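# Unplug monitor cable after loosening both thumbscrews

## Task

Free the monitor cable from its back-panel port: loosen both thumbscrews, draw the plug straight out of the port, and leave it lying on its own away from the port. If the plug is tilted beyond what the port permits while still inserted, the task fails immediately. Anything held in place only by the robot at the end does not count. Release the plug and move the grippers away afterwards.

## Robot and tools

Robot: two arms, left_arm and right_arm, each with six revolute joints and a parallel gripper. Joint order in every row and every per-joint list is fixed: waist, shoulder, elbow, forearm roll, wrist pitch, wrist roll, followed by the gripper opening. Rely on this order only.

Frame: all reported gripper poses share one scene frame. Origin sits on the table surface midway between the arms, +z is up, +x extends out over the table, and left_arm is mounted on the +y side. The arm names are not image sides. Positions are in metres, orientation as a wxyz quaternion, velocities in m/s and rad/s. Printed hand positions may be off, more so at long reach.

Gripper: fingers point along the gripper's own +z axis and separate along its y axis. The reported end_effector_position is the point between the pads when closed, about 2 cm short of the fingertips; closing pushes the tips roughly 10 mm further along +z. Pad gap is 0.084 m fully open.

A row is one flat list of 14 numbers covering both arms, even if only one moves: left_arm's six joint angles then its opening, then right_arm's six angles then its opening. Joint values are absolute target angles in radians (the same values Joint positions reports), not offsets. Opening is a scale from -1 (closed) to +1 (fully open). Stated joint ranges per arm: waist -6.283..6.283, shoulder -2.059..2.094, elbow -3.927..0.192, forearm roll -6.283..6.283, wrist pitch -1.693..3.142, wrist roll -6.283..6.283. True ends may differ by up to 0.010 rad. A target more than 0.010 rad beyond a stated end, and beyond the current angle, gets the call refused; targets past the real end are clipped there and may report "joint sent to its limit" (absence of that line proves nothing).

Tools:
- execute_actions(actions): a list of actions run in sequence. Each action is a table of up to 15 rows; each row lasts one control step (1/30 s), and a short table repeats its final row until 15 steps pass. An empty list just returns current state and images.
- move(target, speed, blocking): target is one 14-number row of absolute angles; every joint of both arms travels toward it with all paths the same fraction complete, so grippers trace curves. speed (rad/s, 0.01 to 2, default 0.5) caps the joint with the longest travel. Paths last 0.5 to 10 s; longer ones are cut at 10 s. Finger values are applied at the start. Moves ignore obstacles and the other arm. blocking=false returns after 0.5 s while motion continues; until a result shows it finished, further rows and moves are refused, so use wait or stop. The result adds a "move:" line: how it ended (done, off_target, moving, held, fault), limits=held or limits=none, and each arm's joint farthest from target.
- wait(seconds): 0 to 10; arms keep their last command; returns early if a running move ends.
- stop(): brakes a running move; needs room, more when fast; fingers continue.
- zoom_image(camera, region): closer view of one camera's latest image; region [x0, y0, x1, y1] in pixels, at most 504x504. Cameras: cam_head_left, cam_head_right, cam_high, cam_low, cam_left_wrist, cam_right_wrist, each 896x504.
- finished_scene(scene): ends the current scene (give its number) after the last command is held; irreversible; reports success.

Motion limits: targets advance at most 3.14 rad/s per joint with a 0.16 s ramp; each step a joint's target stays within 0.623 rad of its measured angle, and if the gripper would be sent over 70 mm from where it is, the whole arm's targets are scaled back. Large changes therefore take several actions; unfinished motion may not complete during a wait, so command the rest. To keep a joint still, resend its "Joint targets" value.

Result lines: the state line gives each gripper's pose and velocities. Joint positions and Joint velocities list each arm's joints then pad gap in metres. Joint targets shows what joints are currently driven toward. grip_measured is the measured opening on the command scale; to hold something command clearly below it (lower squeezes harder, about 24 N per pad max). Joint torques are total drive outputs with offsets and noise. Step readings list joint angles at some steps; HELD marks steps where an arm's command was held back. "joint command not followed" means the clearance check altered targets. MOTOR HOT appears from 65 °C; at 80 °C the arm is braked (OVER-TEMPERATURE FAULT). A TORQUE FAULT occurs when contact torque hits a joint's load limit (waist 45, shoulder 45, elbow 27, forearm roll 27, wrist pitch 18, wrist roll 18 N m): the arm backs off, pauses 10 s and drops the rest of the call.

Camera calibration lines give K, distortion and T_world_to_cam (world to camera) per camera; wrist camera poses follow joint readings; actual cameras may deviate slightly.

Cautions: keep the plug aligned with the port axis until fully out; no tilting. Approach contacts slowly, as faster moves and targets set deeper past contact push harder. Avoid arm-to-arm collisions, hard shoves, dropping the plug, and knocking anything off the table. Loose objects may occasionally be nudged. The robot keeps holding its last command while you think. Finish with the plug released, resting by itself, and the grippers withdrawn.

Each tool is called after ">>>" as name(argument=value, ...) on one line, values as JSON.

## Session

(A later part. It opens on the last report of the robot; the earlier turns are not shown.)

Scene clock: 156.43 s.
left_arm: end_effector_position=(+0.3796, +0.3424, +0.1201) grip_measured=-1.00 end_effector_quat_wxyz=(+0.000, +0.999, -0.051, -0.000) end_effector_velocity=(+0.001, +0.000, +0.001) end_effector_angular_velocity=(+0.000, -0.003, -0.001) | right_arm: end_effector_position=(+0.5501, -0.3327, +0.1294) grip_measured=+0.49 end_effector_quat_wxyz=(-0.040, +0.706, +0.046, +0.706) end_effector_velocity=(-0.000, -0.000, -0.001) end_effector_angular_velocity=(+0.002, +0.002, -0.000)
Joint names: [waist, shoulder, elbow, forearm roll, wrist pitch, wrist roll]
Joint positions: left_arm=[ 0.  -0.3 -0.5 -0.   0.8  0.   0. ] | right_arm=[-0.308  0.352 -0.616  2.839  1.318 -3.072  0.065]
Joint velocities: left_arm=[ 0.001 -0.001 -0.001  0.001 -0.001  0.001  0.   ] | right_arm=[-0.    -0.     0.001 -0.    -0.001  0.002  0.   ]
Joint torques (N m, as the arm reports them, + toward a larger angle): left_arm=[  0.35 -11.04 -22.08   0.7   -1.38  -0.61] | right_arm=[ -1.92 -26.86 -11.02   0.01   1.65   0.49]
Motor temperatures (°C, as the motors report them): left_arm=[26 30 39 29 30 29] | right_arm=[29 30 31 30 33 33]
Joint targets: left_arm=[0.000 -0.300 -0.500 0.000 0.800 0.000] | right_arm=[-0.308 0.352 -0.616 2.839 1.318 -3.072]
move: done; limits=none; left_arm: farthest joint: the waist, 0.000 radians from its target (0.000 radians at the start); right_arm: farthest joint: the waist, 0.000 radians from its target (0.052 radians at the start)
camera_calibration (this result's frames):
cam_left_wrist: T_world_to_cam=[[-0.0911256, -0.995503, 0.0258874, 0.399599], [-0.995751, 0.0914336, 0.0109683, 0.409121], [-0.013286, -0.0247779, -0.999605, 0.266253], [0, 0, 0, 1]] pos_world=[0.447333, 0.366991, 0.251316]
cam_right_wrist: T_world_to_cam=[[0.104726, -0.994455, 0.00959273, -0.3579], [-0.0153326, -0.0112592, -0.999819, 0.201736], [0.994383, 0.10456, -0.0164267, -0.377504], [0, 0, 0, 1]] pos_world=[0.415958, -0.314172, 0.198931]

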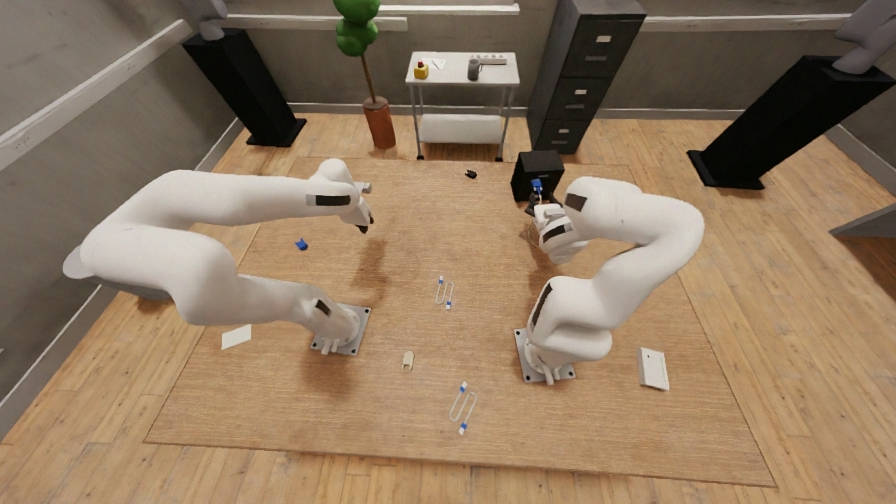

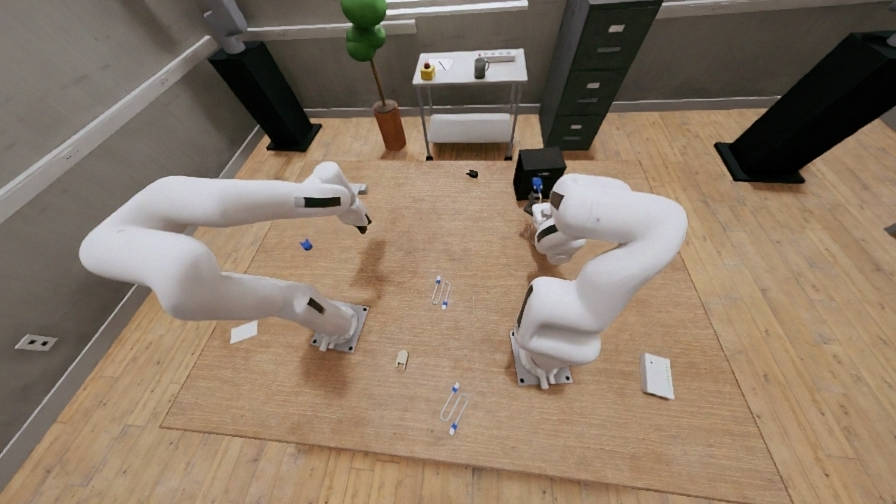

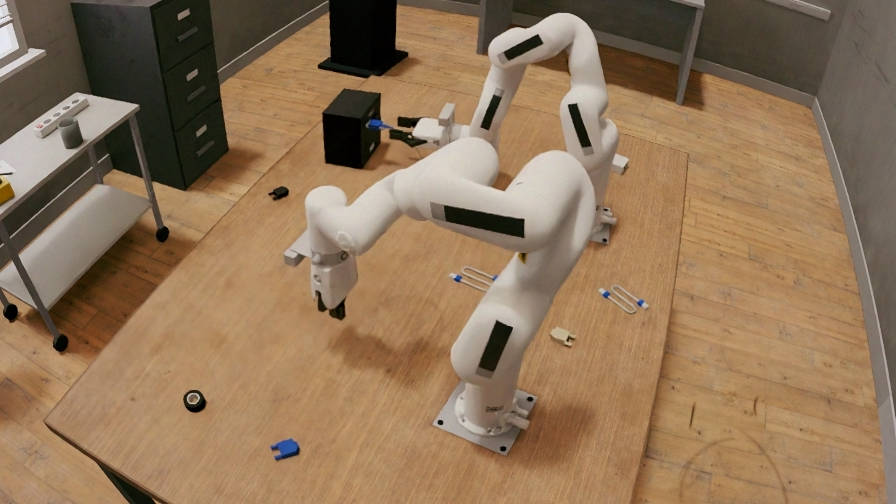

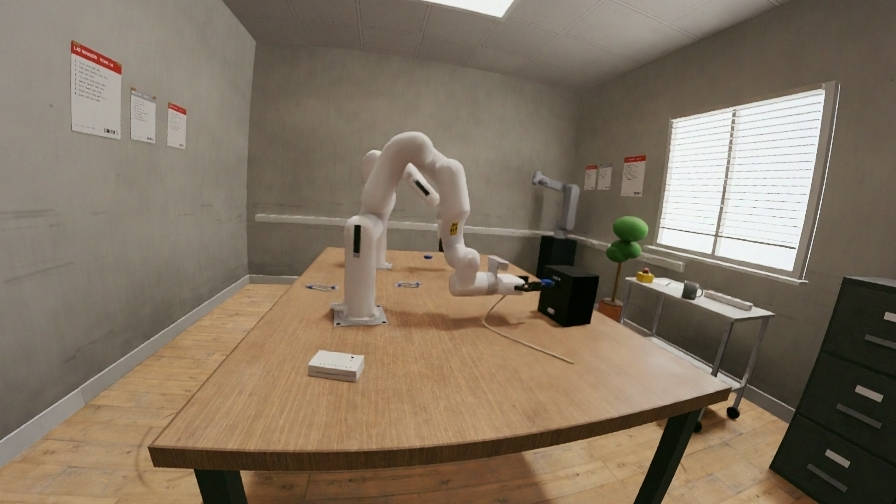

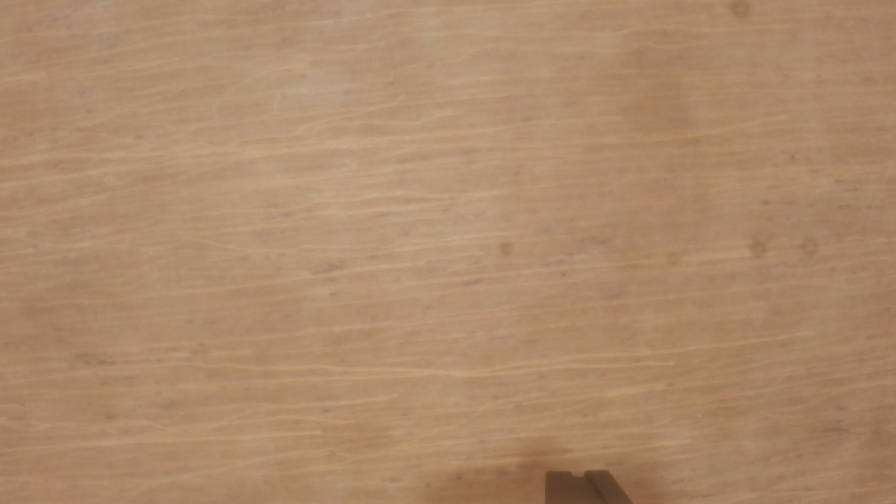

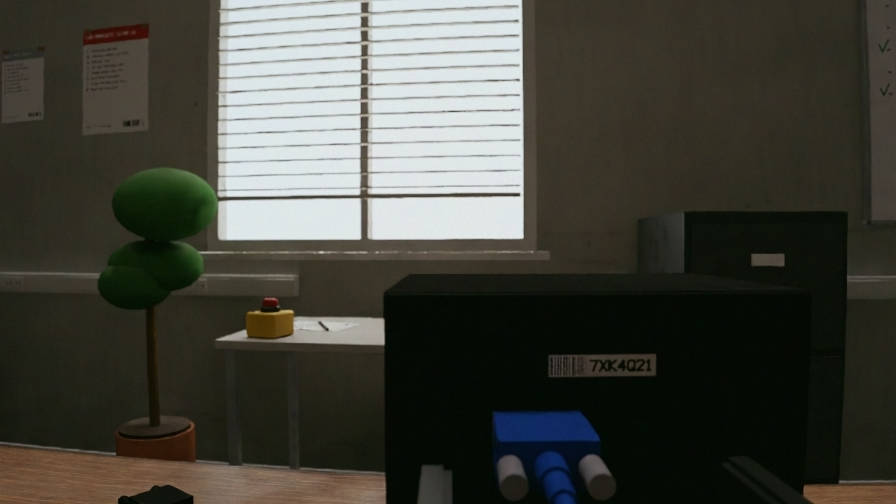

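Both seem to be moving out. Seven more strokes.

>>> move(target=[0,-0.3,-0.5,0,0.8,0,-1,-0.2555,0.401,-0.709,2.9226,1.269,-3.083,0], speed=0.15)

>>> execute_actions(actions=[[[0,-0.3,-0.5,0,0.8,0,-1,-0.2555,0.401,-0.709,2.9226,1.269,-3.083,-1]],[[0,-0.3,-0.5,0,0.8,0,-1,-0.2555,0.401,-0.709,2.9226,1.269,-3.32,-1]],[[0,-0.3,-0.5,0,0.8,0,-1,-0.2555,0.401,-0.709,2.9226,1.269,-3.55,-1]],[[0,-0.3,-0.5,0,0.8,0,-1,-0.2555,0.401,-0.709,2.9226,1.269,-3.77,-1]],
[[0,-0.3,-0.5,0,0.8,0,-1,-0.2555,0.401,-0.709,2.9226,1.269,-3.77,0]],[[0,-0.3,-0.5,0,0.8,0,-1,-0.2555,0.401,-0.709,2.9226,1.269,-3.083,0]],[[0,-0.3,-0.5,0,0.8,0,-1,-0.2555,0.401,-0.709,2.9226,1.269,-3.083,-1]],[[0,-0.3,-0.5,0,0.8,0,-1,-0.2555,0.401,-0.709,2.9226,1.269,-3.32,-1]],[[0,-0.3,-0.5,0,0.8,0,-1,-0.2555,0.401,-0.709,2.9226,1.269,-3.55,-1]],[[0,-0.3,-0.5,0,0.8,0,-1,-0.2555,0.401,-0.709,2.9226,1.269,-3.77,-1]],
[[0,-0.3,-0.5,0,0.8,0,-1,-0.2555,0.401,-0.709,2.9226,1.269,-3.77,0]],[[0,-0.3,-0.5,0,0.8,0,-1,-0.2555,0.401,-0.709,2.9226,1.269,-3.083,0]],[[0,-0.3,-0.5,0,0.8,0,-1,-0.2555,0.401,-0.709,2.9226,1.269,-3.083,-1]],[[0,-0.3,-0.5,0,0.8,0,-1,-0.2555,0.401,-0.709,2.9226,1.269,-3.32,-1]],[[0,-0.3,-0.5,0,0.8,0,-1,-0.2555,0.401,-0.709,2.9226,1.269,-3.55,-1]],[[0,-0.3,-0.5,0,0.8,0,-1,-0.2555,0.401,-0.709,2.9226,1.269,-3.77,-1]],
[[0,-0.3,-0.5,0,0.8,0,-1,-0.2555,0.401,-0.709,2.9226,1.269,-3.77,0]],[[0,-0.3,-0.5,0,0.8,0,-1,-0.2555,0.401,-0.709,2.9226,1.269,-3.083,0]],[[0,-0.3,-0.5,0,0.8,0,-1,-0.2555,0.401,-0.709,2.9226,1.269,-3.083,-1]],[[0,-0.3,-0.5,0,0.8,0,-1,-0.2555,0.401,-0.709,2.9226,1.269,-3.32,-1]],[[0,-0.3,-0.5,0,0.8,0,-1,-0.2555,0.401,-0.709,2.9226,1.269,-3.55,-1]],[[0,-0.3,-0.5,0,0.8,0,-1,-0.2555,0.401,-0.709,2.9226,1.269,-3.77,-1]],
[[0,-0.3,-0.5,0,0.8,0,-1,-0.2555,0.401,-0.709,2.9226,1.269,-3.77,0]],[[0,-0.3,-0.5,0,0.8,0,-1,-0.2555,0.401,-0.709,2.9226,1.269,-3.083,0]],[[0,-0.3,-0.5,0,0.8,0,-1,-0.2555,0.401,-0.709,2.9226,1.269,-3.083,-1]],[[0,-0.3,-0.5,0,0.8,0,-1,-0.2555,0.401,-0.709,2.9226,1.269,-3.32,-1]],[[0,-0.3,-0.5,0,0.8,0,-1,-0.2555,0.401,-0.709,2.9226,1.269,-3.55,-1]],[[0,-0.3,-0.5,0,0.8,0,-1,-0.2555,0.401,-0.709,2.9226,1.269,-3.77,-1]],
[[0,-0.3,-0.5,0,0.8,0,-1,-0.2555,0.401,-0.709,2.9226,1.269,-3.77,0]],[[0,-0.3,-0.5,0,0.8,0,-1,-0.2555,0.401,-0.709,2.9226,1.269,-3.083,0]],[[0,-0.3,-0.5,0,0.8,0,-1,-0.2555,0.401,-0.709,2.9226,1.269,-3.083,-1]],[[0,-0.3,-0.5,0,0.8,0,-1,-0.2555,0.401,-0.709,2.9226,1.269,-3.32,-1]],[[0,-0.3,-0.5,0,0.8,0,-1,-0.2555,0.401,-0.709,2.9226,1.269,-3.55,-1]],[[0,-0.3,-0.5,0,0.8,0,-1,-0.2555,0.401,-0.709,2.9226,1.269,-3.77,-1]],
[[0,-0.3,-0.5,0,0.8,0,-1,-0.2555,0.401,-0.709,2.9226,1.269,-3.77,0]],[[0,-0.3,-0.5,0,0.8,0,-1,-0.2555,0.401,-0.709,2.9226,1.269,-3.083,0]],[[0,-0.3,-0.5,0,0.8,0,-1,-0.2555,0.401,-0.709,2.9226,1.269,-3.083,-1]],[[0,-0.3,-0.5,0,0.8,0,-1,-0.2555,0.401,-0.709,2.9226,1.269,-3.32,-1]],[[0,-0.3,-0.5,0,0.8,0,-1,-0.2555,0.401,-0.709,2.9226,1.269,-3.55,-1]],[[0,-0.3,-0.5,0,0.8,0,-1,-0.2555,0.401,-0.709,2.9226,1.269,-3.77,-1]],
[[0,-0.3,-0.5,0,0.8,0,-1,-0.2555,0.401,-0.709,2.9226,1.269,-3.77,0.5]],[[0,-0.3,-0.5,0,0.8,0,-1,-0.308,0.352,-0.616,2.839,1.318,-3.072,0.5]],[[0,-0.3,-0.5,0,0.8,0,-1,-0.308,0.352,-0.616,2.839,1.318,-3.072,0.5]]])

>>> zoom_image(camera="cam_right_wrist", region=[470,384,670,504])

Scene clock: 200.57 s.
left_arm: end_effector_position=(+0.3796, +0.3424, +0.1201) grip_measured=-1.00 end_effector_quat_wxyz=(+0.000, +0.999, -0.051, -0.000) end_effector_velocity=(-0.000, -0.000, -0.001) end_effector_angular_velocity=(-0.000, +0.001, +0.000) | right_arm: end_effector_position=(+0.5782, -0.3265, +0.1291) grip_measured=-0.01 end_effector_quat_wxyz=(-0.029, +0.707, +0.034, +0.706) end_effector_velocity=(+0.002, -0.001, +0.002) end_effector_angular_velocity=(-0.001, -0.003, -0.002)
Joint names: [waist, shoulder, elbow, forearm roll, wrist pitch, wrist roll]
Joint positions: left_arm=[ 0.  -0.3 -0.5 -0.   0.8  0.   0. ] | right_arm=[-0.256  0.401 -0.709  2.922  1.269 -3.083  0.044]
Joint velocities: left_arm=[-0.001  0.001  0.001 -0.    -0.001 -0.     0.   ] | right_arm=[ 0.    -0.001 -0.004  0.003 -0.002 -0.001  0.   ]
Joint torques (N m, as the arm reports them, + toward a larger angle): left_arm=[  0.71 -11.26 -21.62  -0.25  -1.32  -0.92] | right_arm=[ -1.83 -29.2  -12.8   -0.13   1.92   0.36]
Motor temperatures (°C, as the motors report them): left_arm=[26 30 39 29 30 29] | right_arm=[29 30 31 30 33 33]
Joint targets: left_arm=[0.000 -0.300 -0.500 0.000 0.800 0.000] | right_arm=[-0.256 0.401 -0.709 2.923 1.269 -3.083]
move: done; limits=none; left_arm: farthest joint: the waist, 0.000 radians from its target (0.000 radians at the start); right_arm: farthest joint: the waist, 0.000 radians from its target (0.052 radians at the start)
camera_calibration (this result's frames):
cam_left_wrist: T_world_to_cam=[[-0.0911256, -0.995503, 0.0258874, 0.399599], [-0.995751, 0.0914335, 0.0109681, 0.409121], [-0.0132858, -0.024778, -0.999605, 0.266253], [0, 0, 0, 1]] pos_world=[0.447333, 0.366991, 0.251316]
cam_right_wrist: T_world_to_cam=[[0.0735805, -0.997254, 0.0084448, -0.337433], [-0.0163663, -0.00967408, -0.999819, 0.203084], [0.997155, 0.073429, -0.0170331, -0.417784], [0, 0, 0, 1]] pos_world=[0.444748, -0.303864, 0.198781]

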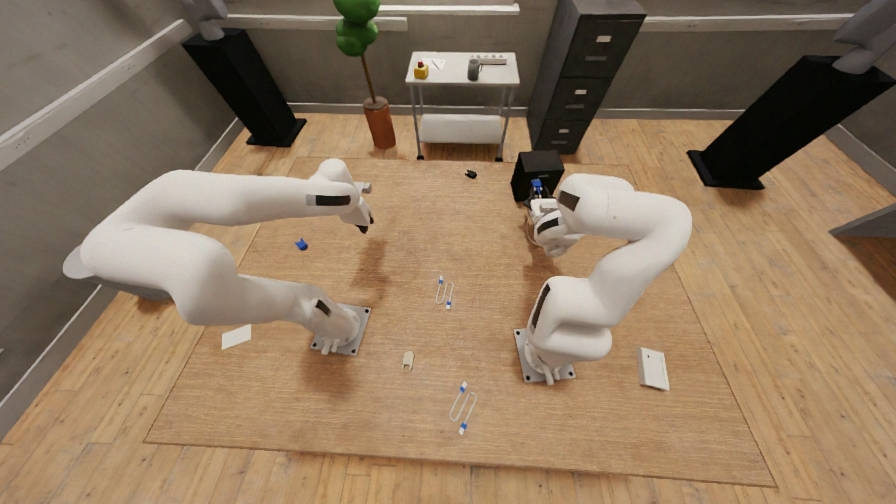

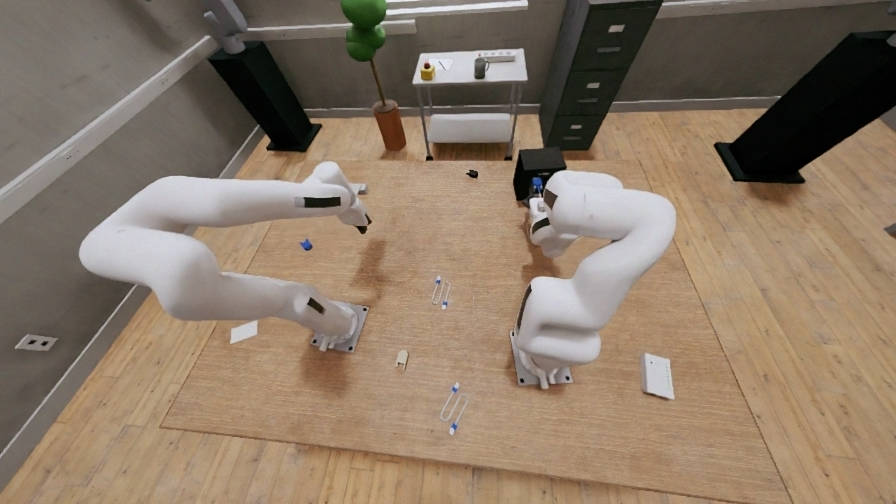

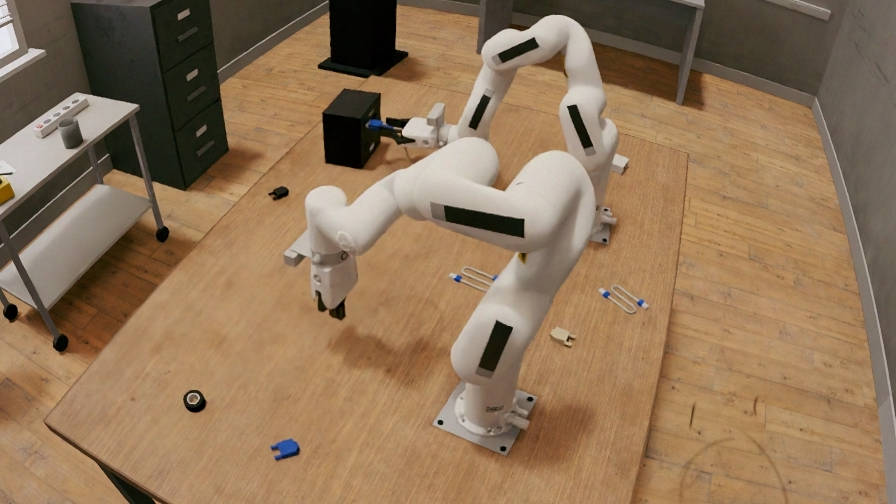

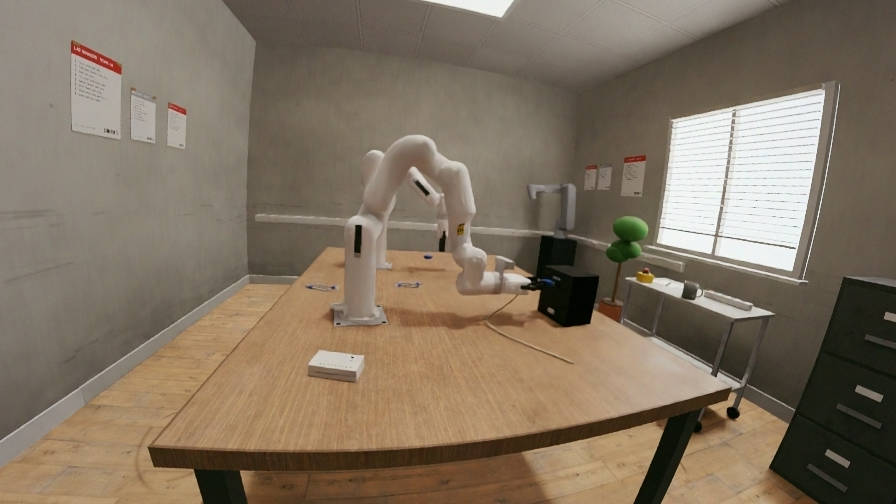

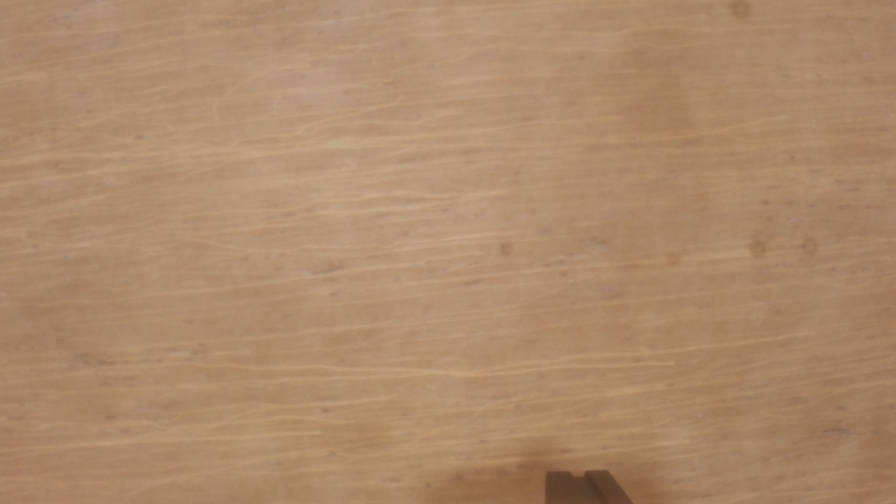

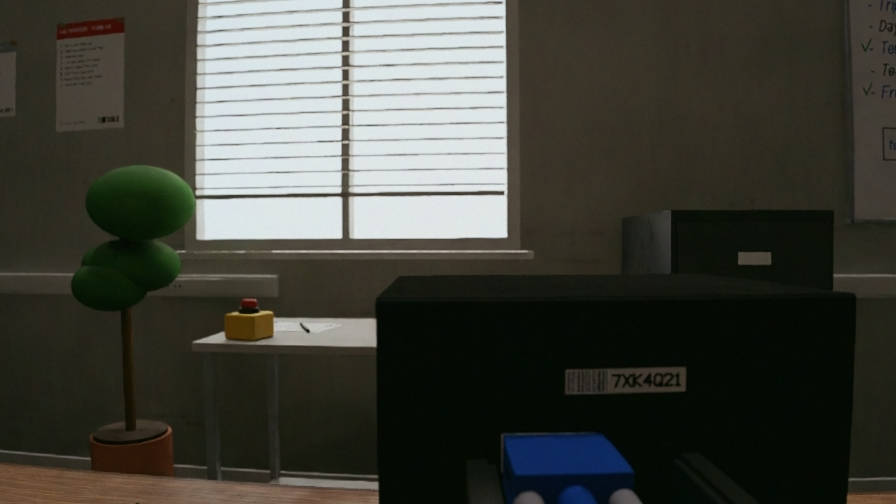

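Scene clock: 222.07 s.
left_arm: end_effector_position=(+0.3796, +0.3424, +0.1201) grip_measured=-1.00 end_effector_quat_wxyz=(+0.000, +0.999, -0.051, -0.000) end_effector_velocity=(+0.000, +0.000, -0.000) end_effector_angular_velocity=(+0.000, -0.000, +0.000) | right_arm: end_effector_position=(+0.5501, -0.3327, +0.1294) grip_measured=+0.49 end_effector_quat_wxyz=(-0.040, +0.706, +0.046, +0.706) end_effector_velocity=(-0.000, -0.000, -0.000) end_effector_angular_velocity=(+0.001, +0.002, -0.000)
Joint names: [waist, shoulder, elbow, forearm roll, wrist pitch, wrist roll]
Joint positions: left_arm=[-0.  -0.3 -0.5 -0.   0.8 -0.   0. ] | right_arm=[-0.308  0.352 -0.616  2.839  1.318 -3.072  0.065]
Joint velocities: left_arm=[ 0.     0.001 -0.001  0.    -0.    -0.     0.   ] | right_arm=[-0.     0.     0.001 -0.    -0.001  0.001  0.   ]
Joint torques (N m, as the arm reports them, + toward a larger angle): left_arm=[  0.4  -12.04 -22.37   0.49  -1.25  -0.26] | right_arm=[ -1.42 -26.42 -10.66  -0.27   1.74   0.54]
Motor temperatures (°C, as the motors report them): left_arm=[26 30 39 29 30 29] | right_arm=[29 30 31 30 33 33]
Joint targets: left_arm=[0.000 -0.300 -0.500 0.000 0.800 0.000] | right_arm=[-0.308 0.352 -0.616 2.839 1.318 -3.072]
Step readings (joint positions; steps 1 to 15: 1st action; 16 to 30: 2nd action; 31 to 45: 3rd action; 46 to 60: 4th action; 61 to 75: 5th action; 76 to 90: 6th action; 91 to 105: 7th action; 106 to 120: 8th action; 121 to 135: 9th action; 136 to 150: 10th action; 151 to 165: 11th action; 166 to 180: 12th action; 181 to 195: 13th action):
0: left_arm=[0.000 -0.300 -0.500 -0.000 0.800 0.000] | right_arm=[-0.256 0.401 -0.709 2.922 1.269 -3.083]
1: left_arm=[-0.000 -0.300 -0.500 0.000 0.800 -0.000] | right_arm=[-0.256 0.401 -0.709 2.922 1.269 -3.083]
2: left_arm=[-0.000 -0.300 -0.500 0.000 0.800 -0.000] | right_arm=[-0.256 0.401 -0.709 2.922 1.269 -3.083]
4: left_arm=[0.000 -0.300 -0.500 -0.000 0.800 -0.000] | right_arm=[-0.255 0.401 -0.708 2.922 1.269 -3.083]
8: left_arm=[0.000 -0.300 -0.500 -0.000 0.800 -0.000] | right_arm=[-0.255 0.401 -0.709 2.922 1.269 -3.083]
15: left_arm=[-0.000 -0.300 -0.500 0.000 0.800 -0.000] | right_arm=[-0.255 0.401 -0.709 2.922 1.269 -3.083]
16: left_arm=[-0.000 -0.300 -0.500 -0.000 0.800 0.000] | right_arm=[-0.255 0.401 -0.709 2.922 1.269 -3.084]
17: left_arm=[-0.000 -0.300 -0.500 0.000 0.800 -0.000] | right_arm=[-0.255 0.401 -0.709 2.922 1.269 -3.090]
19: left_arm=[-0.000 -0.300 -0.500 -0.000 0.800 0.000] | right_arm=[-0.255 0.400 -0.708 2.922 1.270 -3.140]
23: left_arm=[-0.000 -0.300 -0.500 -0.000 0.800 -0.000] | right_arm=[-0.255 0.399 -0.708 2.922 1.271 -3.275]
30: left_arm=[0.000 -0.300 -0.500 -0.000 0.800 -0.000] | right_arm=[-0.255 0.400 -0.709 2.922 1.270 -3.317]
31: left_arm=[-0.000 -0.300 -0.500 0.000 0.800 -0.000] | right_arm=[-0.255 0.400 -0.709 2.922 1.270 -3.318]
32: left_arm=[-0.000 -0.300 -0.500 -0.000 0.800 0.000] | right_arm=[-0.255 0.400 -0.709 2.922 1.270 -3.326]
34: left_arm=[0.000 -0.300 -0.500 -0.000 0.800 0.000] | right_arm=[-0.255 0.401 -0.710 2.922 1.269 -3.377]
38: left_arm=[-0.000 -0.300 -0.500 0.000 0.800 0.000] | right_arm=[-0.255 0.401 -0.710 2.922 1.269 -3.507]
45: left_arm=[0.000 -0.300 -0.500 0.000 0.800 -0.000] | right_arm=[-0.255 0.401 -0.710 2.922 1.269 -3.547]
46: left_arm=[-0.000 -0.300 -0.500 -0.000 0.800 -0.000] | right_arm=[-0.255 0.401 -0.709 2.922 1.269 -3.549]
47: left_arm=[-0.000 -0.300 -0.500 -0.000 0.800 -0.000] | right_arm=[-0.255 0.401 -0.709 2.922 1.269 -3.556]
49: left_arm=[-0.000 -0.300 -0.500 -0.000 0.800 -0.000] | right_arm=[-0.255 0.401 -0.709 2.922 1.269 -3.607]
53: left_arm=[-0.000 -0.300 -0.500 -0.000 0.800 0.000] | right_arm=[-0.255 0.402 -0.709 2.923 1.268 -3.731]
60: left_arm=[-0.000 -0.300 -0.500 0.000 0.800 0.000] | right_arm=[-0.255 0.401 -0.709 2.922 1.269 -3.767]
61: left_arm=[-0.000 -0.300 -0.500 0.000 0.800 0.000] | right_arm=[-0.255 0.401 -0.709 2.923 1.269 -3.768]
62: left_arm=[-0.000 -0.300 -0.500 -0.000 0.800 0.000] | right_arm=[-0.257 0.402 -0.710 2.924 1.267 -3.769]
64: left_arm=[0.000 -0.300 -0.500 0.000 0.800 0.000] | right_arm=[-0.258 0.403 -0.710 2.924 1.266 -3.769]
68: left_arm=[0.000 -0.300 -0.500 0.000 0.800 0.000] | right_arm=[-0.257 0.402 -0.709 2.924 1.267 -3.770]
75: left_arm=[0.000 -0.300 -0.500 0.000 0.800 0.000] | right_arm=[-0.256 0.402 -0.709 2.923 1.268 -3.770]
76: left_arm=[-0.000 -0.300 -0.500 -0.000 0.800 -0.000] | right_arm=[-0.256 0.402 -0.709 2.923 1.268 -3.769]
77: left_arm=[-0.000 -0.300 -0.500 -0.000 0.800 0.000] | right_arm=[-0.256 0.401 -0.709 2.923 1.269 -3.763]
79: left_arm=[0.000 -0.300 -0.500 0.000 0.800 0.000] | right_arm=[-0.256 0.401 -0.709 2.923 1.269 -3.712]
83: left_arm=[0.000 -0.300 -0.500 -0.000 0.800 -0.000] | right_arm=[-0.256 0.401 -0.709 2.923 1.269 -3.430]
90: left_arm=[-0.000 -0.300 -0.500 0.000 0.800 0.000] | right_arm=[-0.256 0.401 -0.709 2.923 1.269 -3.111]
91: left_arm=[-0.000 -0.300 -0.500 0.000 0.800 -0.000] | right_arm=[-0.256 0.401 -0.709 2.923 1.269 -3.103]
92: left_arm=[-0.000 -0.300 -0.500 -0.000 0.800 0.000] | right_arm=[-0.256 0.401 -0.709 2.922 1.269 -3.097]
94: left_arm=[-0.000 -0.300 -0.500 -0.000 0.800 -0.000] | right_arm=[-0.255 0.401 -0.709 2.922 1.269 -3.090]
98: left_arm=[-0.000 -0.300 -0.500 -0.000 0.800 -0.000] | right_arm=[-0.255 0.401 -0.709 2.922 1.269 -3.085]
105: left_arm=[-0.000 -0.300 -0.500 -0.000 0.800 -0.000] | right_arm=[-0.255 0.401 -0.709 2.922 1.269 -3.083]
106: left_arm=[-0.000 -0.300 -0.500 -0.000 0.800 0.000] | right_arm=[-0.255 0.401 -0.709 2.922 1.269 -3.084]
107: left_arm=[-0.000 -0.300 -0.500 -0.000 0.800 -0.000] | right_arm=[-0.255 0.401 -0.709 2.922 1.269 -3.090]
109: left_arm=[0.000 -0.300 -0.500 -0.000 0.800 -0.000] | right_arm=[-0.255 0.401 -0.709 2.922 1.270 -3.140]
113: left_arm=[-0.000 -0.300 -0.500 0.000 0.800 -0.000] | right_arm=[-0.255 0.399 -0.708 2.922 1.272 -3.275]
120: left_arm=[0.000 -0.300 -0.500 -0.000 0.800 -0.000] | right_arm=[-0.255 0.400 -0.709 2.922 1.270 -3.317]
121: left_arm=[-0.000 -0.300 -0.500 0.000 0.800 -0.000] | right_arm=[-0.255 0.400 -0.709 2.922 1.270 -3.318]
122: left_arm=[0.000 -0.300 -0.500 -0.000 0.800 -0.000] | right_arm=[-0.255 0.400 -0.709 2.922 1.270 -3.326]
124: left_arm=[-0.000 -0.300 -0.500 0.000 0.800 -0.000] | right_arm=[-0.255 0.400 -0.710 2.922 1.270 -3.377]
128: left_arm=[-0.000 -0.300 -0.500 -0.000 0.800 -0.000] | right_arm=[-0.255 0.401 -0.710 2.922 1.269 -3.507]
135: left_arm=[-0.000 -0.300 -0.500 -0.000 0.800 0.000] | right_arm=[-0.255 0.401 -0.709 2.922 1.269 -3.547]
136: left_arm=[-0.000 -0.300 -0.500 -0.000 0.800 0.000] | right_arm=[-0.255 0.401 -0.709 2.922 1.269 -3.549]
137: left_arm=[-0.000 -0.300 -0.500 0.000 0.800 -0.000] | right_arm=[-0.255 0.401 -0.709 2.922 1.269 -3.556]
139: left_arm=[-0.000 -0.300 -0.500 -0.000 0.800 -0.000] | right_arm=[-0.255 0.401 -0.709 2.922 1.269 -3.607]
143: left_arm=[-0.000 -0.300 -0.500 0.000 0.800 -0.000] | right_arm=[-0.255 0.402 -0.709 2.923 1.268 -3.731]
150: left_arm=[-0.000 -0.300 -0.500 -0.000 0.800 0.000] | right_arm=[-0.255 0.401 -0.709 2.923 1.269 -3.767]
151: left_arm=[0.000 -0.300 -0.500 0.000 0.800 0.000] | right_arm=[-0.255 0.401 -0.709 2.923 1.269 -3.768]
152: left_arm=[0.000 -0.300 -0.500 0.000 0.800 0.000] | right_arm=[-0.257 0.402 -0.710 2.924 1.267 -3.769]
154: left_arm=[0.000 -0.300 -0.500 0.000 0.800 0.000] | right_arm=[-0.258 0.403 -0.710 2.924 1.266 -3.769]
158: left_arm=[0.000 -0.300 -0.500 0.000 0.800 0.000] | right_arm=[-0.257 0.402 -0.709 2.924 1.267 -3.770]
165: left_arm=[0.000 -0.300 -0.500 -0.000 0.800 0.000] | right_arm=[-0.256 0.402 -0.709 2.923 1.268 -3.770]
166: left_arm=[-0.000 -0.300 -0.500 0.000 0.800 0.000] | right_arm=[-0.256 0.402 -0.709 2.923 1.268 -3.769]
167: left_arm=[0.000 -0.300 -0.500 -0.000 0.800 0.000] | right_arm=[-0.256 0.401 -0.709 2.923 1.269 -3.763]
169: left_arm=[-0.000 -0.300 -0.500 -0.000 0.800 0.000] | right_arm=[-0.256 0.401 -0.709 2.923 1.269 -3.712]
173: left_arm=[0.000 -0.300 -0.500 0.000 0.800 -0.000] | right_arm=[-0.256 0.401 -0.709 2.923 1.269 -3.430]
180: left_arm=[-0.000 -0.300 -0.500 0.000 0.800 0.000] | right_arm=[-0.256 0.401 -0.709 2.923 1.269 -3.111]
181: left_arm=[-0.000 -0.300 -0.500 0.000 0.800 0.000] | right_arm=[-0.256 0.401 -0.709 2.923 1.269 -3.103]
182: left_arm=[0.000 -0.300 -0.500 0.000 0.800 -0.000] | right_arm=[-0.256 0.401 -0.709 2.922 1.269 -3.097]
184: left_arm=[-0.000 -0.300 -0.500 -0.000 0.800 -0.000] | right_arm=[-0.255 0.401 -0.709 2.922 1.269 -3.090]
Lines left out of this list: 152.
camera_calibration (this result's frames):
cam_left_wrist: T_world_to_cam=[[-0.0911257, -0.995503, 0.0258874, 0.399599], [-0.995751, 0.0914336, 0.0109685, 0.409121], [-0.0132861, -0.0247779, -0.999605, 0.266253], [0, 0, 0, 1]] pos_world=[0.447333, 0.366991, 0.251316]
cam_right_wrist: T_world_to_cam=[[0.104735, -0.994454, 0.00956396, -0.357897], [-0.0153221, -0.0112293, -0.99982, 0.201745], [0.994382, 0.10457, -0.0164132, -0.377506], [0, 0, 0, 1]] pos_world=[0.41596, -0.314172, 0.198936]

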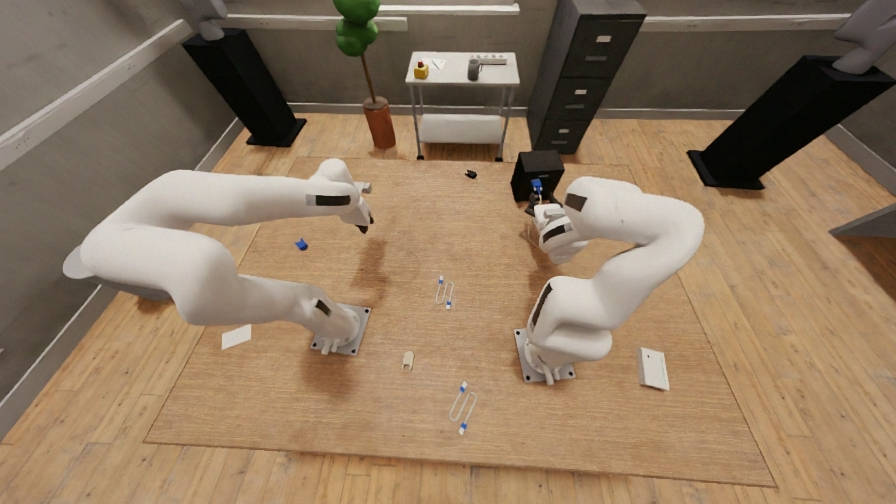

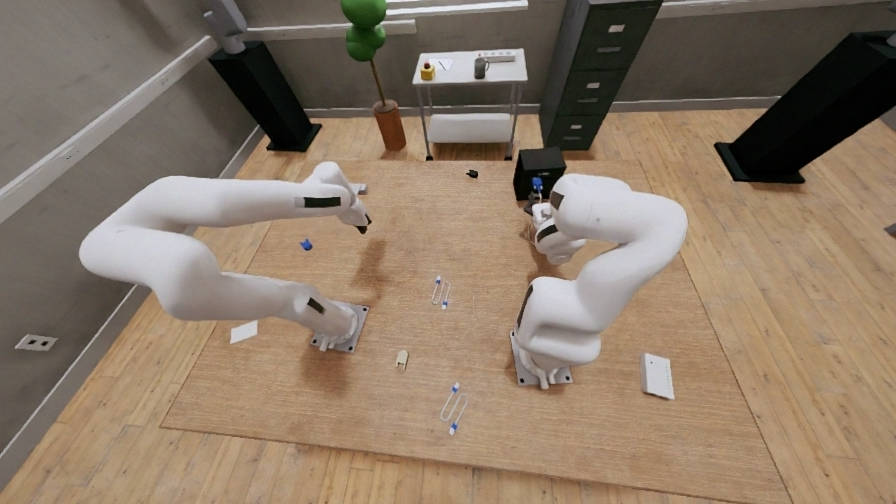

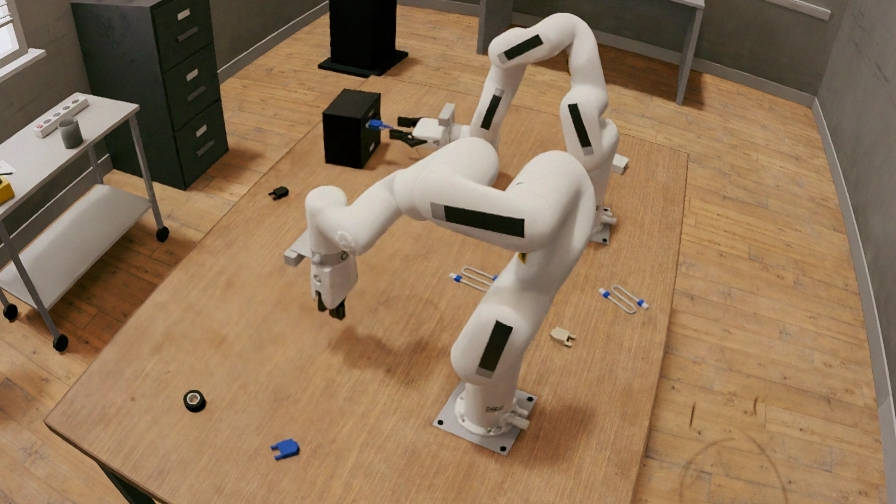

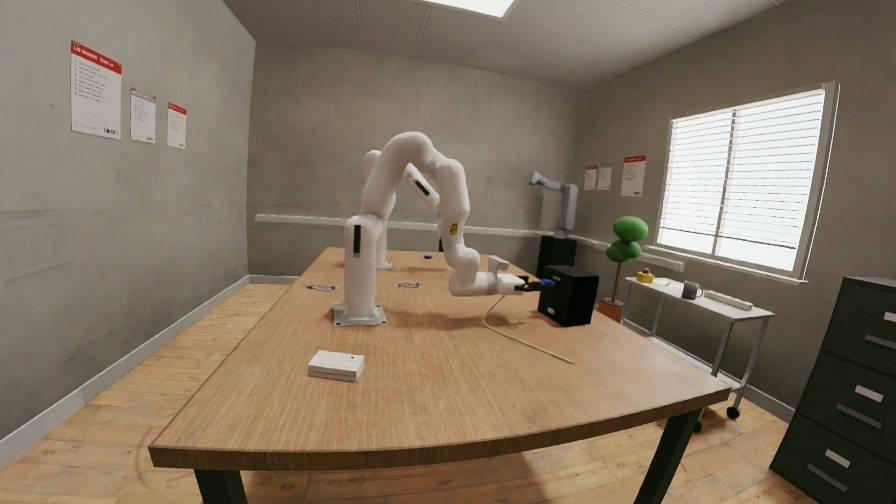

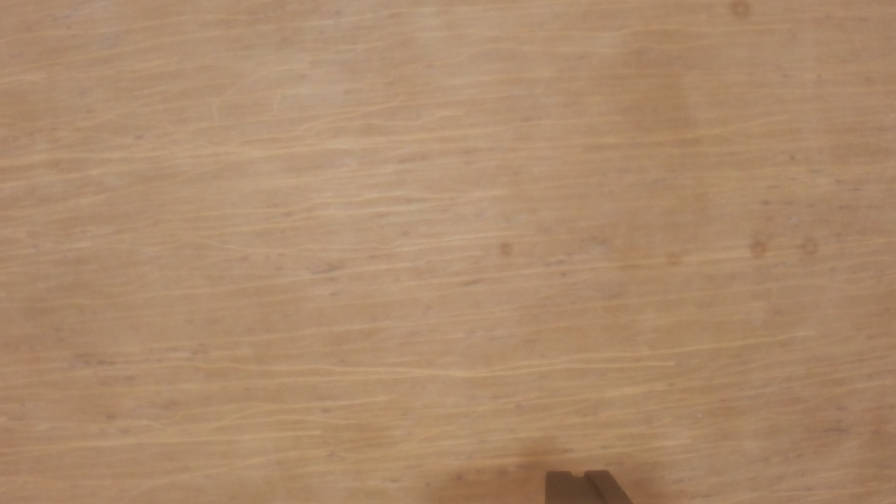

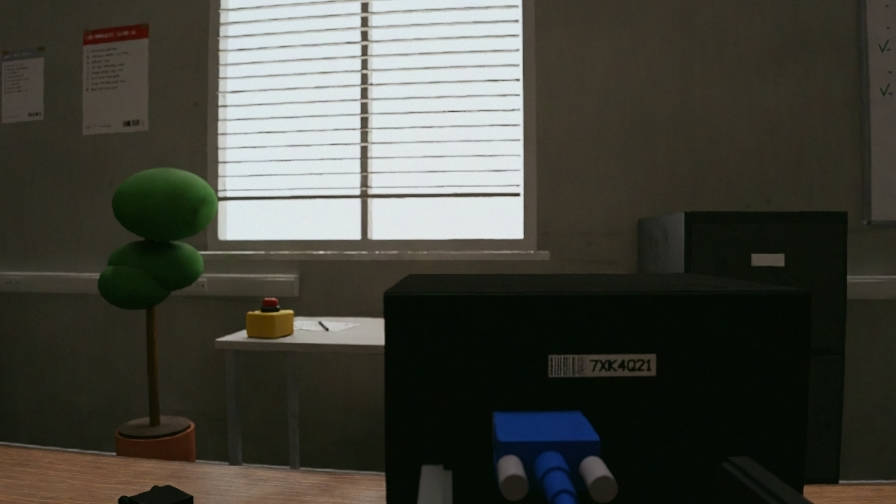

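Region (470, 384, 670, 504) of cam_right_wrist's 896x504 image, scaled by 2.520, with more detail than that image has; it fills the top 302 rows of this view, and the rest is white.

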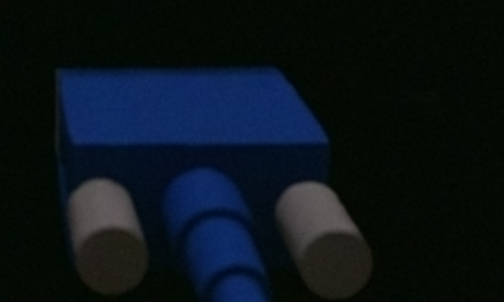

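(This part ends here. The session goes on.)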